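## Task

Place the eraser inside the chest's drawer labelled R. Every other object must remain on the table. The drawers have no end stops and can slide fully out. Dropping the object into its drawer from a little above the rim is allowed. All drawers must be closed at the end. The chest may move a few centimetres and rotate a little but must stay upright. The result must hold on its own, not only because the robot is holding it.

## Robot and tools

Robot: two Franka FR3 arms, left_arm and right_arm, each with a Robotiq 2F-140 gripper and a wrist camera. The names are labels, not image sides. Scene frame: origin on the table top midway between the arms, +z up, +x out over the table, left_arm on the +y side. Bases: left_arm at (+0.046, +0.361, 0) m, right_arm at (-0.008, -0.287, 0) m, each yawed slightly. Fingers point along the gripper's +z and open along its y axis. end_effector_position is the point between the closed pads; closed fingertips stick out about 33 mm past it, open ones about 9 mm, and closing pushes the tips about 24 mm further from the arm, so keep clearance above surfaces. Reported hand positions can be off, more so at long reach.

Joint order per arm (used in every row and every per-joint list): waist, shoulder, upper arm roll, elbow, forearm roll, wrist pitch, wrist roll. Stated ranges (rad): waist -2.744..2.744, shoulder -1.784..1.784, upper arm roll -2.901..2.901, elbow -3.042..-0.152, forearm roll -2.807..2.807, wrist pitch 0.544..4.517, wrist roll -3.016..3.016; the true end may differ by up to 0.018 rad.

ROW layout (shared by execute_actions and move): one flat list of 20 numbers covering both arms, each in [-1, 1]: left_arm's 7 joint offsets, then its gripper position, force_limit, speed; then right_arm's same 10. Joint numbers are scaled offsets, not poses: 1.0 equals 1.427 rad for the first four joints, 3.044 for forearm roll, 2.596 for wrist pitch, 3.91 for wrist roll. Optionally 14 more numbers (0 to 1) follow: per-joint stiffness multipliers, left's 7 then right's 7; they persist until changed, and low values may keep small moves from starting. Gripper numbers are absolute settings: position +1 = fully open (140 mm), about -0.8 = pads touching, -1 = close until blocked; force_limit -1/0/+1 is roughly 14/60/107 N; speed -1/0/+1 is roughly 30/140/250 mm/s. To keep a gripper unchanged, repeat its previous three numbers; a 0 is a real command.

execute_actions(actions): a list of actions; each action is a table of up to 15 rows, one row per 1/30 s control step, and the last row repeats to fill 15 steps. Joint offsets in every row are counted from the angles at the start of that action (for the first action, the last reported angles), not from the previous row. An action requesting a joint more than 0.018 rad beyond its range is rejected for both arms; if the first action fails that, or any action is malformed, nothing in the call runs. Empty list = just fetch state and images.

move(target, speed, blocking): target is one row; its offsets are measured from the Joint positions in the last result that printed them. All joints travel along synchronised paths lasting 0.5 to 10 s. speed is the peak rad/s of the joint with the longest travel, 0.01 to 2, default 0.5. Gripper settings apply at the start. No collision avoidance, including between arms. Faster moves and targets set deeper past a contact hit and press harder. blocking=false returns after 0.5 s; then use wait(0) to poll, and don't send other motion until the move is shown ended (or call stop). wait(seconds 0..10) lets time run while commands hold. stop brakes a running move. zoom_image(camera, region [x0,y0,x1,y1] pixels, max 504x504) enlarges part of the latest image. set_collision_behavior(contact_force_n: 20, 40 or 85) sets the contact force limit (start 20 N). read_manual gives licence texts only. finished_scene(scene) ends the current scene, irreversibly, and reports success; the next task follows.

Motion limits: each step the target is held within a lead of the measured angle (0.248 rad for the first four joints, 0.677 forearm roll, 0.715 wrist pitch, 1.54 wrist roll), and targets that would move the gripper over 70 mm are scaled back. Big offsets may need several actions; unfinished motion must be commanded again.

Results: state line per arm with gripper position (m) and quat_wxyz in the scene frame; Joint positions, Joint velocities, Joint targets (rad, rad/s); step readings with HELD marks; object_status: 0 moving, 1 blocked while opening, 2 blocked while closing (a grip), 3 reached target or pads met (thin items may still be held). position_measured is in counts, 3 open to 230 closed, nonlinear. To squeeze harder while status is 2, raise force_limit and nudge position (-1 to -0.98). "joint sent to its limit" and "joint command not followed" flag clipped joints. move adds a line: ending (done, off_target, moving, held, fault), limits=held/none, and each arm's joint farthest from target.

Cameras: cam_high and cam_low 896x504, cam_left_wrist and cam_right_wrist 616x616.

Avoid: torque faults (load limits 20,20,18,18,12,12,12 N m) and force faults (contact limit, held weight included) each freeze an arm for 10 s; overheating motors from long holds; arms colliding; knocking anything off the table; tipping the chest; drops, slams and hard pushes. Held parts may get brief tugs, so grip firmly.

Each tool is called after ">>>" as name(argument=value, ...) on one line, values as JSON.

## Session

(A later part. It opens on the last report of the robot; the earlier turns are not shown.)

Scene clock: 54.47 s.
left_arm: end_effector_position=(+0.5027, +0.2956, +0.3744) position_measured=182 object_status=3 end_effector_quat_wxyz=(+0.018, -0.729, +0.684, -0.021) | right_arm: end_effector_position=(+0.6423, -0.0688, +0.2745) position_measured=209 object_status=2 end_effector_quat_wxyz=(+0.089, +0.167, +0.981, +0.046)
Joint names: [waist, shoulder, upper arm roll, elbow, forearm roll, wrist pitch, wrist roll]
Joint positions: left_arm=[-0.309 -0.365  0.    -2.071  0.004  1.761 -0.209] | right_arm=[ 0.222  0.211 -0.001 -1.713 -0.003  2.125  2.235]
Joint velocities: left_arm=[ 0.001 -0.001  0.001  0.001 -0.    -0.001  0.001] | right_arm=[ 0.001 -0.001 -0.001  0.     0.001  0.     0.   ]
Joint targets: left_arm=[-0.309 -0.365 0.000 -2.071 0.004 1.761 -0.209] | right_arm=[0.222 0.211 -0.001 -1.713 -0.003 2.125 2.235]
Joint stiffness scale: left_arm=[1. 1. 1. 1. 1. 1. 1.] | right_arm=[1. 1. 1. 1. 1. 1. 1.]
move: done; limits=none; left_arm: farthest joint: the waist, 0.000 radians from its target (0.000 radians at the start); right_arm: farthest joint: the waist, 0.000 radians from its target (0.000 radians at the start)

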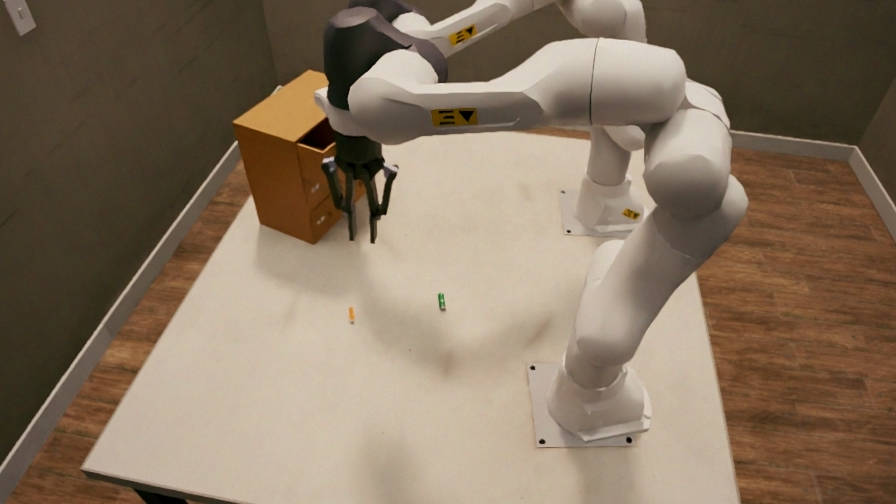

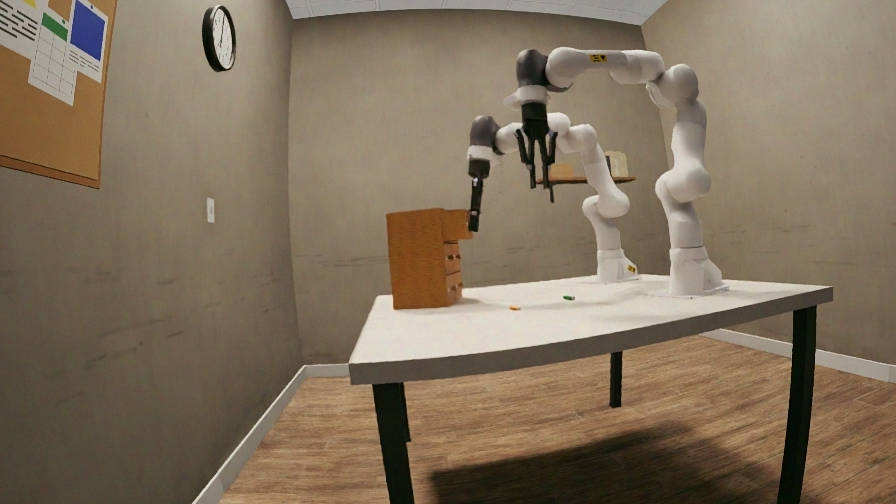

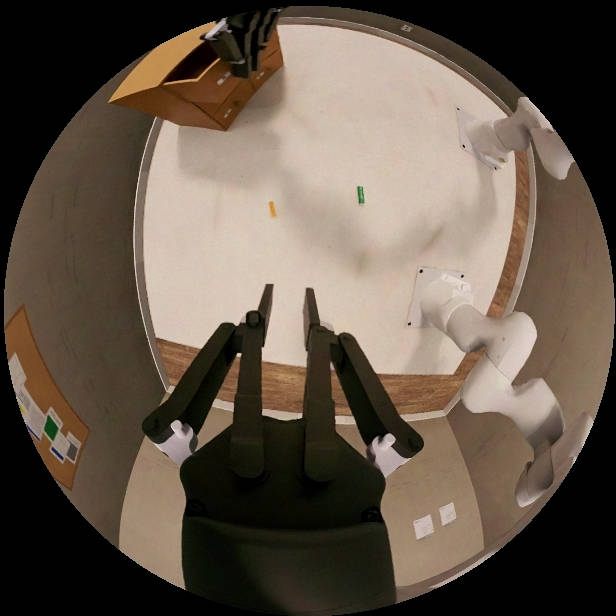

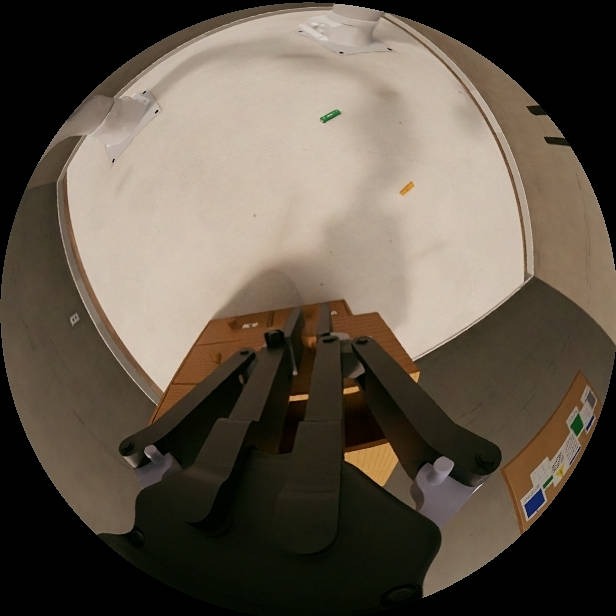

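>>> move(target=[0,-0.05,0,-0.05,0,0,0,-0.42,0,-0.7,-0.0266,0.073,0,0.1044,0,-0.017,-0.011,-1,-0.3,-0.5], speed=0.18)

>>> move(target=[0,0,0,0,0,0,0,-0.42,0,-0.7,-0.0258,0.084,0,0.1255,0,-0.0238,-0.0105,-1,-0.3,-0.5], speed=0.15)

>>> zoom_image(camera="cam_high", region=[270, 80, 410, 200])

>>> zoom_image(camera="cam_right_wrist", region=[180, 270, 440, 480])

Scene clock: 57.07 s.
left_arm: end_effector_position=(+0.4804, +0.2989, +0.3712) position_measured=182 object_status=3 end_effector_quat_wxyz=(+0.018, -0.729, +0.684, -0.022) | right_arm: end_effector_position=(+0.6797, -0.0828, +0.2749) position_measured=209 object_status=2 end_effector_quat_wxyz=(+0.091, +0.167, +0.981, +0.043)
Joint names: [waist, shoulder, upper arm roll, elbow, forearm roll, wrist pitch, wrist roll]
Joint positions: left_arm=[-0.309 -0.435  0.    -2.141  0.004  1.761 -0.209] | right_arm=[ 0.187  0.314 -0.001 -1.567 -0.003  2.083  2.2  ]
Joint velocities: left_arm=[ 0.    -0.001 -0.001 -0.001 -0.002  0.001  0.001] | right_arm=[-0.001 -0.001 -0.001  0.001  0.001 -0.001 -0.007]
Joint targets: left_arm=[-0.309 -0.437 0.000 -2.143 0.004 1.761 -0.209] | right_arm=[0.184 0.316 -0.001 -1.564 -0.003 2.081 2.192]
Joint stiffness scale: left_arm=[1. 1. 1. 1. 1. 1. 1.] | right_arm=[1. 1. 1. 1. 1. 1. 1.]
move: done; limits=none; left_arm: farthest joint: the shoulder, 0.001 radians from its target (0.071 radians at the start); right_arm: farthest joint: the wrist roll, 0.008 radians from its target (0.043 radians at the start)

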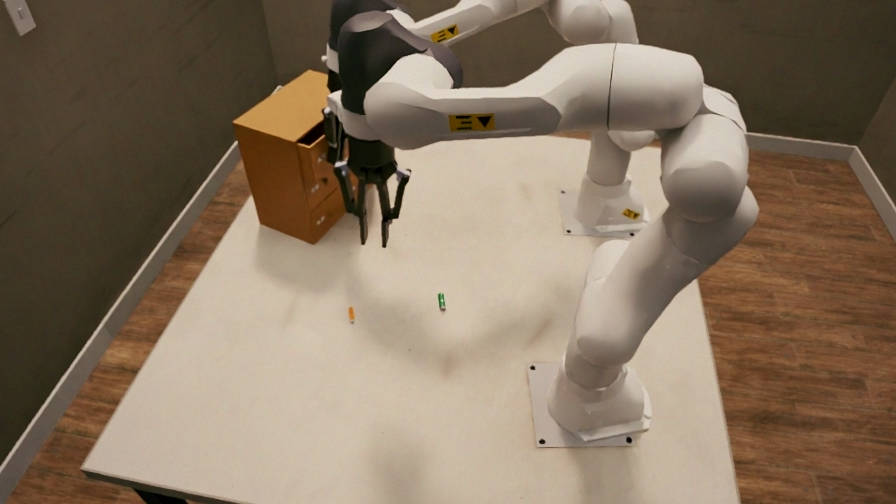

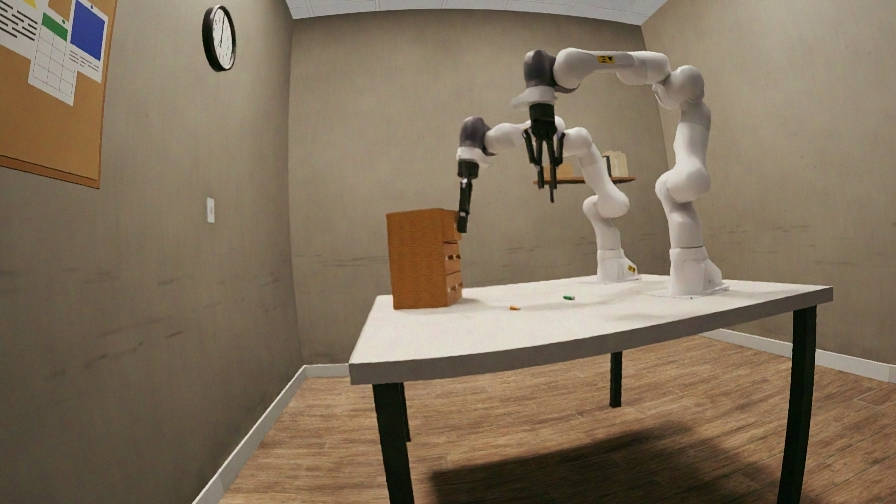

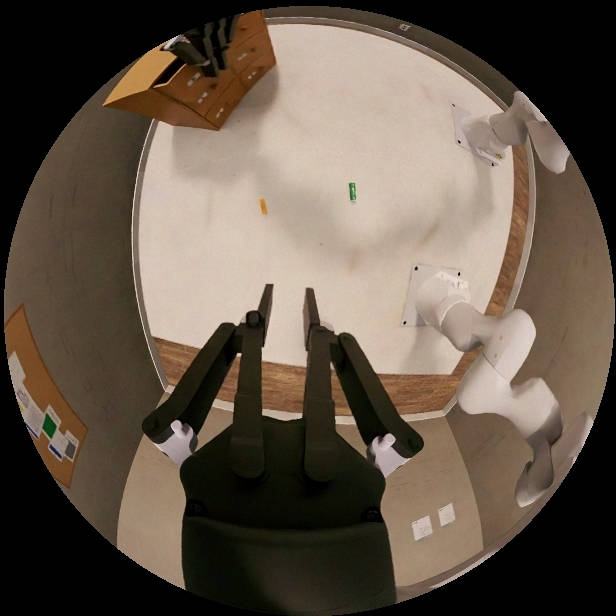

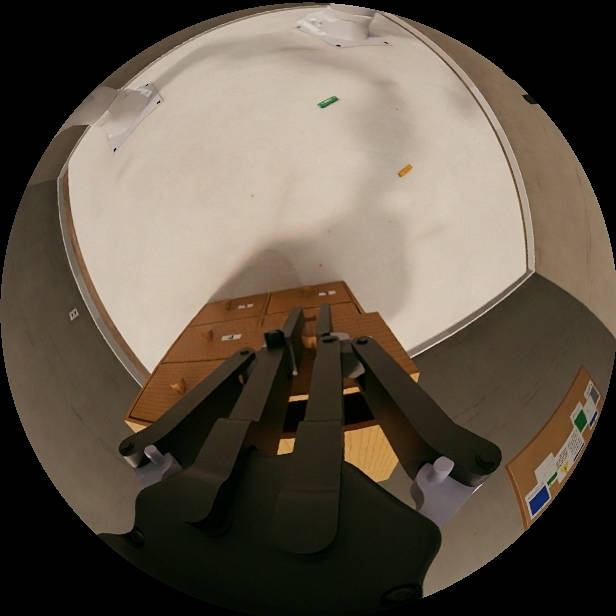

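Scene clock: 58.77 s.
left_arm: end_effector_position=(+0.4804, +0.2989, +0.3712) position_measured=182 object_status=3 end_effector_quat_wxyz=(+0.018, -0.729, +0.684, -0.022) | right_arm: end_effector_position=(+0.7171, -0.0974, +0.2749) position_measured=209 object_status=2 end_effector_quat_wxyz=(+0.092, +0.167, +0.981, +0.040)
Joint names: [waist, shoulder, upper arm roll, elbow, forearm roll, wrist pitch, wrist roll]
Joint positions: left_arm=[-0.309 -0.435  0.    -2.141  0.004  1.761 -0.209] | right_arm=[ 0.154  0.432 -0.001 -1.391 -0.003  2.023  2.167]
Joint velocities: left_arm=[ 0.002  0.002  0.001 -0.001  0.    -0.001  0.001] | right_arm=[-0.     0.001 -0.     0.001  0.001 -0.001 -0.006]
Joint targets: left_arm=[-0.309 -0.435 0.000 -2.141 0.004 1.761 -0.209] | right_arm=[0.150 0.434 -0.001 -1.388 -0.003 2.021 2.159]
Joint stiffness scale: left_arm=[1. 1. 1. 1. 1. 1. 1.] | right_arm=[1. 1. 1. 1. 1. 1. 1.]
move: done; limits=none; left_arm: farthest joint: the waist, 0.000 radians from its target (0.000 radians at the start); right_arm: farthest joint: the wrist roll, 0.008 radians from its target (0.041 radians at the start)

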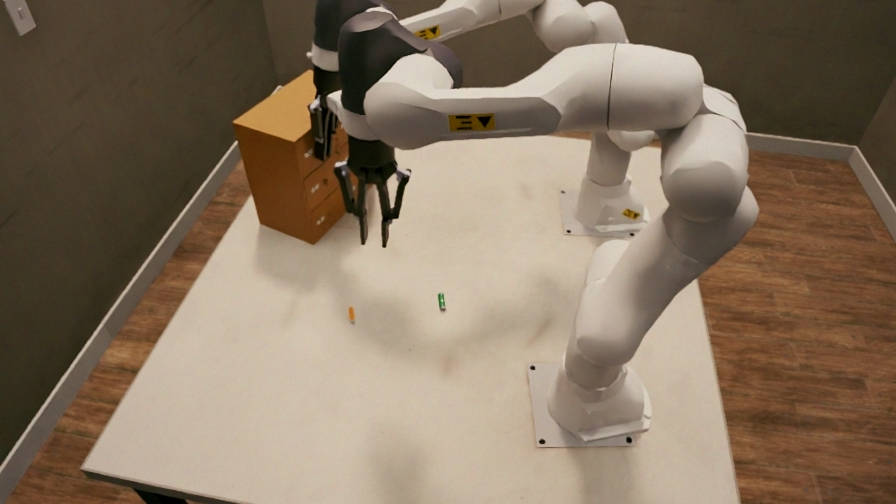

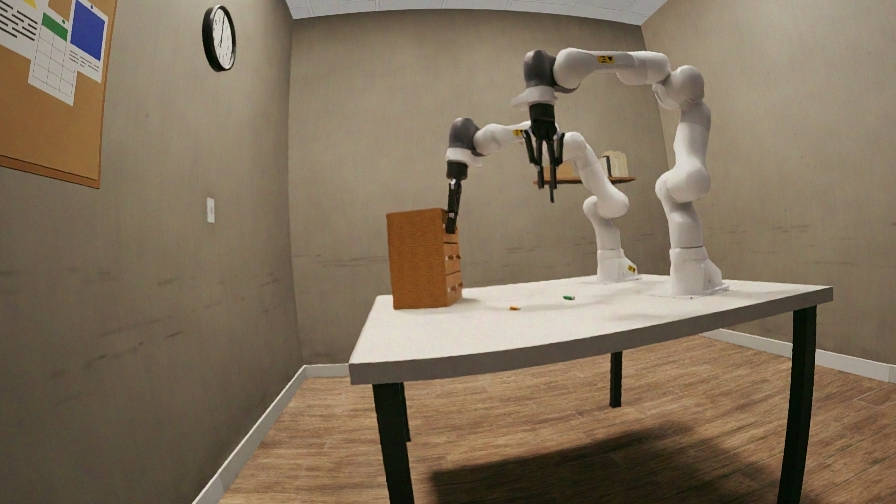

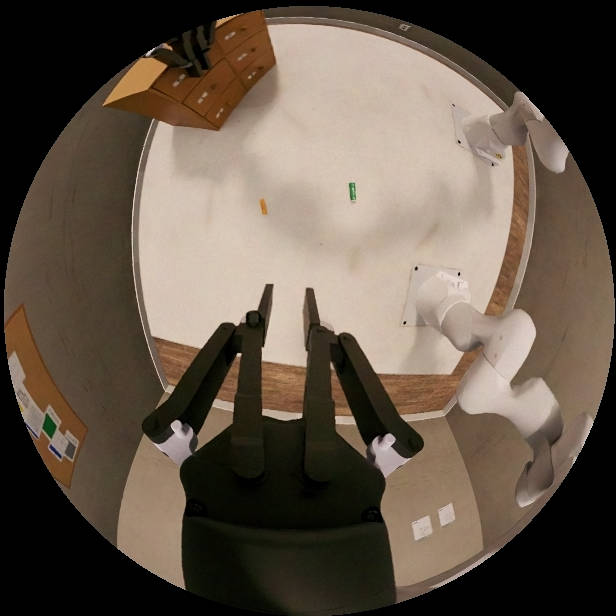

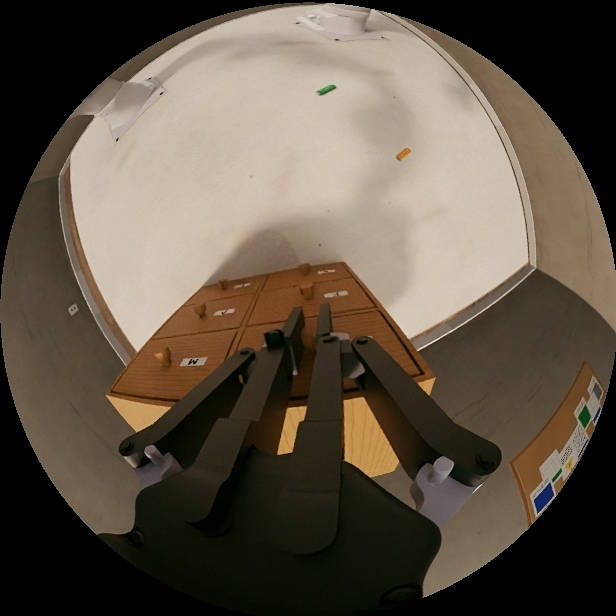

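Region (270, 80, 410, 200) of cam_high's 896x504 image, scaled by 3.600, with more detail than that image has; it fills the top 432 rows of this view, and the rest is white.

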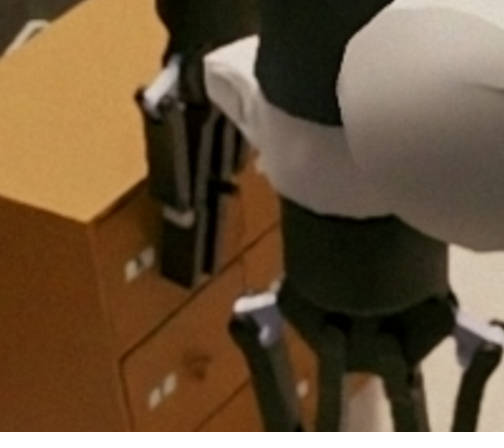

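Region (180, 270, 440, 480) of cam_right_wrist's 616x616 image, scaled by 1.938, with more detail than that image has; it fills the top 407 rows of this view, and the rest is white.

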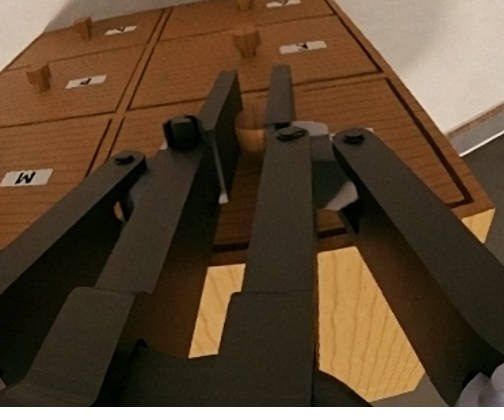

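>>> execute_actions(actions=[[[0,0,0,0,0,0,0,-0.42,0,-0.7,0,0,0,0,0,0,0,-0.2,0,0]]])

>>> move(target=[0,0,0,0,0,0,0,-0.42,0,-0.7,0.02,-0.063,0,-0.094,0,0.018,0.008,-0.2,0,0], speed=0.3)

Scene clock: 60.10 s.
left_arm: end_effector_position=(+0.4804, +0.2989, +0.3712) position_measured=182 object_status=3 end_effector_quat_wxyz=(+0.018, -0.729, +0.684, -0.022) | right_arm: end_effector_position=(+0.7171, -0.0975, +0.2749) position_measured=154 object_status=3 end_effector_quat_wxyz=(+0.091, +0.167, +0.981, +0.040)
Joint names: [waist, shoulder, upper arm roll, elbow, forearm roll, wrist pitch, wrist roll]
Joint positions: left_arm=[-0.309 -0.435  0.    -2.141  0.004  1.761 -0.209] | right_arm=[ 0.154  0.432 -0.001 -1.391 -0.003  2.023  2.166]
Joint velocities: left_arm=[-0.001  0.001 -0.001  0.002  0.001 -0.    -0.   ] | right_arm=[ 0.001 -0.001 -0.    -0.    -0.     0.001 -0.001]
Joint targets: left_arm=[-0.309 -0.435 0.000 -2.141 0.004 1.761 -0.209] | right_arm=[0.154 0.432 -0.001 -1.391 -0.003 2.023 2.167]
Joint stiffness scale: left_arm=[1. 1. 1. 1. 1. 1. 1.] | right_arm=[1. 1. 1. 1. 1. 1. 1.]
Step readings (joint positions):
0: left_arm=[-0.309 -0.435 0.000 -2.141 0.004 1.761 -0.209] | right_arm=[0.154 0.432 -0.001 -1.391 -0.003 2.023 2.166]
1: left_arm=[-0.309 -0.435 0.000 -2.141 0.004 1.761 -0.209] | right_arm=[0.154 0.432 -0.001 -1.391 -0.003 2.023 2.166]
2: left_arm=[-0.309 -0.435 0.000 -2.141 0.004 1.761 -0.209] | right_arm=[0.154 0.432 -0.001 -1.391 -0.003 2.023 2.166]
4: left_arm=[-0.309 -0.435 0.000 -2.141 0.004 1.761 -0.209] | right_arm=[0.154 0.432 -0.001 -1.391 -0.003 2.023 2.166]
8: left_arm=[-0.309 -0.435 0.000 -2.141 0.004 1.761 -0.209] | right_arm=[0.154 0.432 -0.001 -1.391 -0.003 2.023 2.166]
15: Joint positions above

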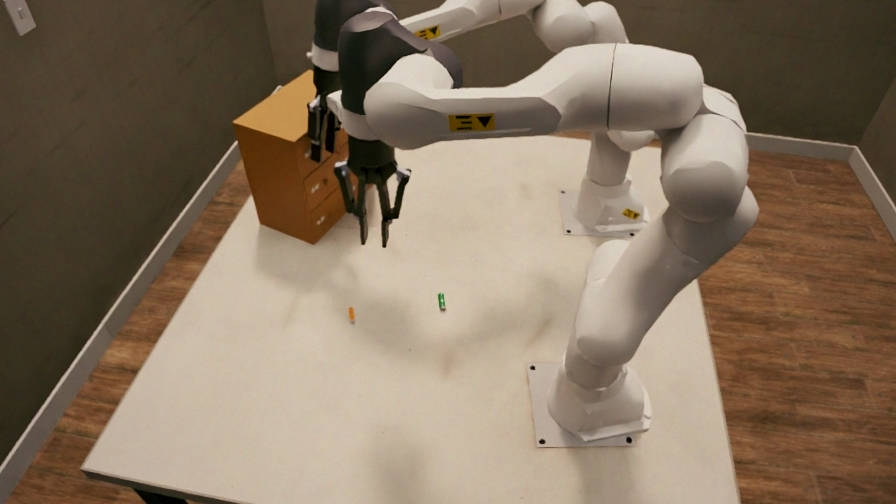

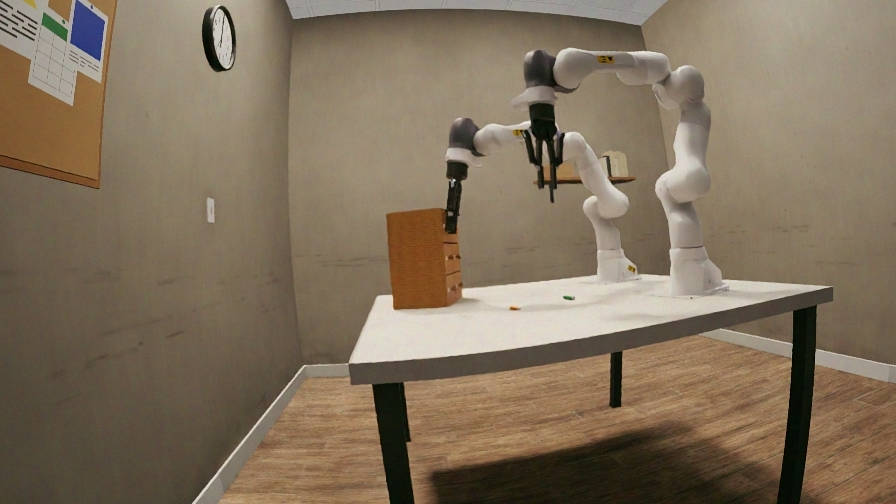

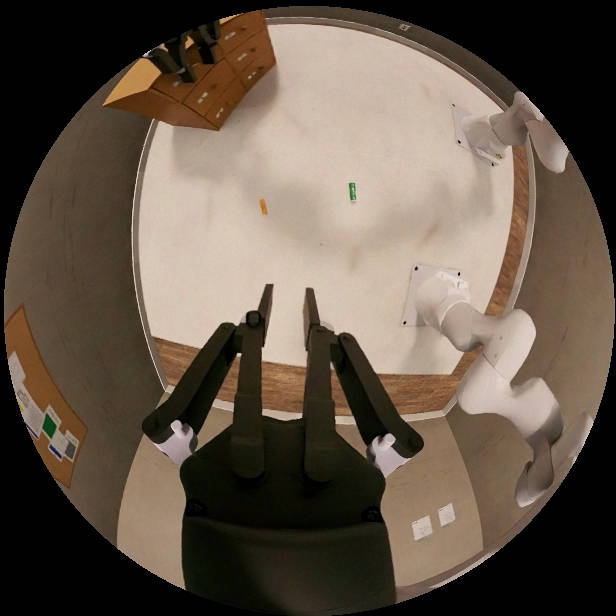

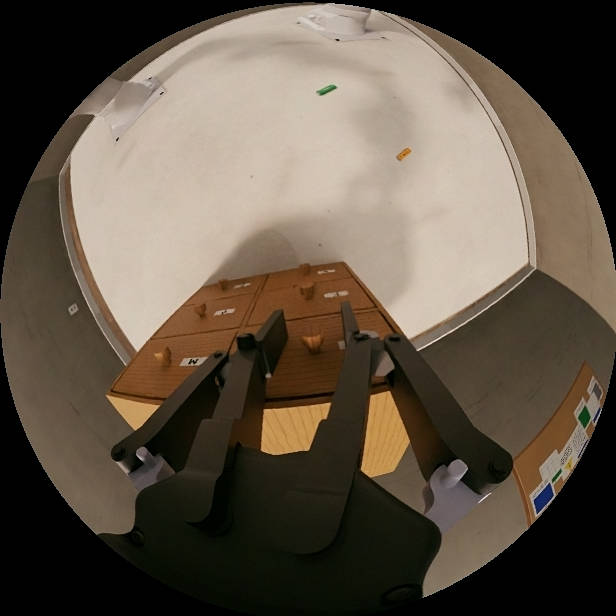

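Scene clock: 61.23 s.
left_arm: end_effector_position=(+0.4804, +0.2989, +0.3712) position_measured=182 object_status=3 end_effector_quat_wxyz=(+0.018, -0.729, +0.684, -0.022) | right_arm: end_effector_position=(+0.6888, -0.0851, +0.2748) position_measured=154 object_status=3 end_effector_quat_wxyz=(+0.090, +0.165, +0.981, +0.042)
Joint names: [waist, shoulder, upper arm roll, elbow, forearm roll, wrist pitch, wrist roll]
Joint positions: left_arm=[-0.309 -0.435  0.    -2.141  0.004  1.761 -0.209] | right_arm=[ 0.18   0.344 -0.001 -1.522 -0.003  2.066  2.189]
Joint velocities: left_arm=[-0.    -0.     0.     0.001 -0.    -0.     0.   ] | right_arm=[-0.     0.001  0.001 -0.001 -0.001  0.003  0.005]
Joint targets: left_arm=[-0.309 -0.435 0.000 -2.141 0.004 1.761 -0.209] | right_arm=[0.182 0.342 -0.001 -1.525 -0.003 2.069 2.197]
Joint stiffness scale: left_arm=[1. 1. 1. 1. 1. 1. 1.] | right_arm=[1. 1. 1. 1. 1. 1. 1.]
move: done; limits=none; left_arm: farthest joint: the waist, 0.000 radians from its target (0.000 radians at the start); right_arm: farthest joint: the wrist roll, 0.008 radians from its target (0.032 radians at the start)

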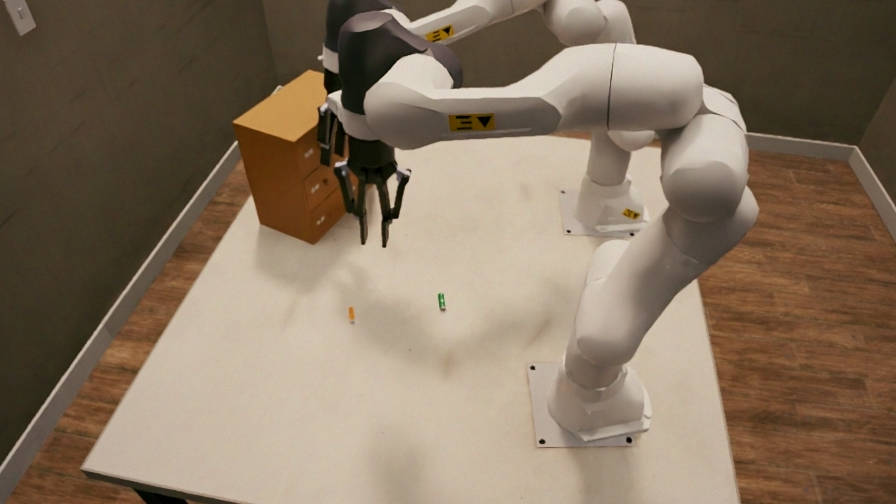

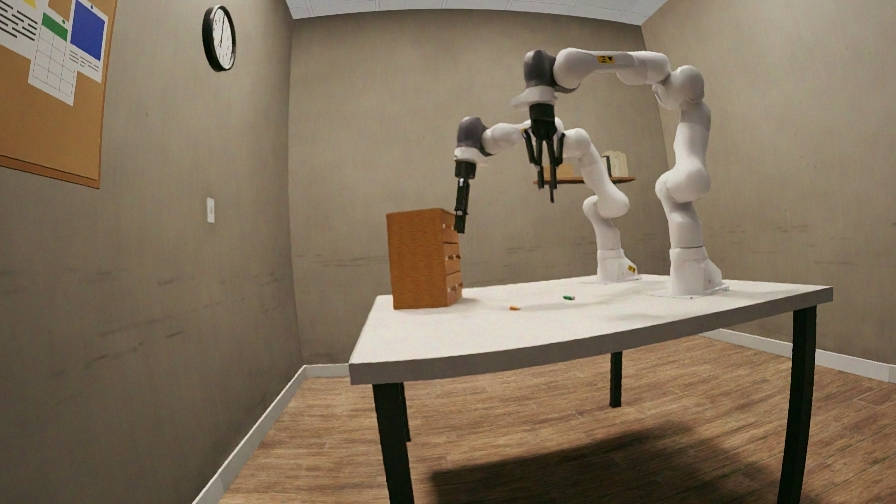

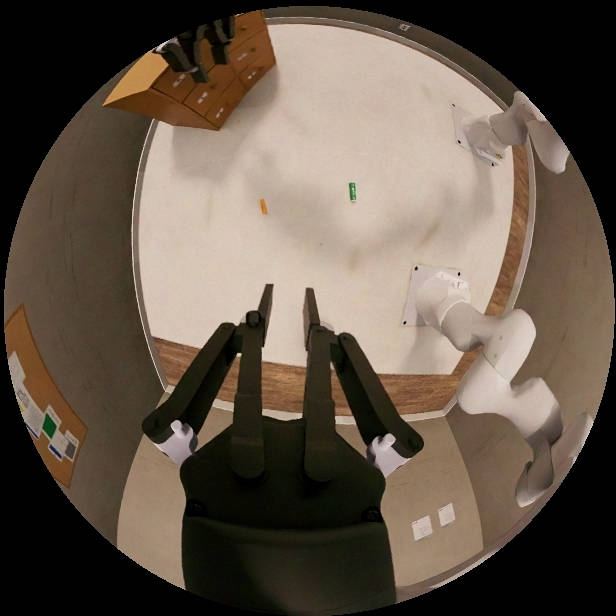

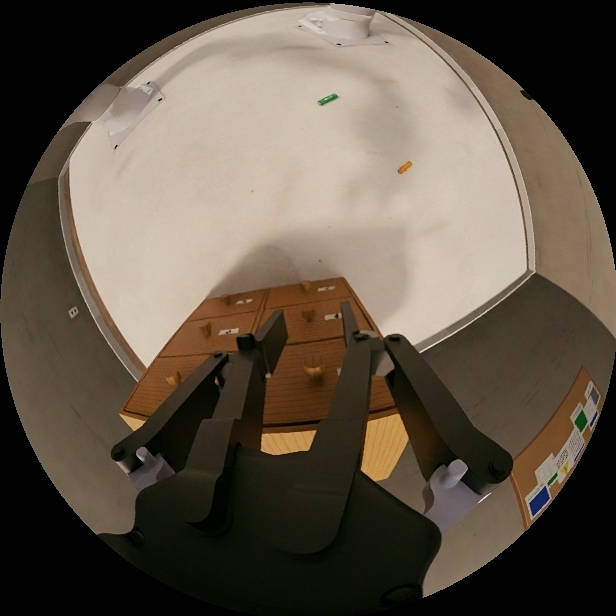

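>>> finished_scene(scene=2)

The scene is finished: the task was done.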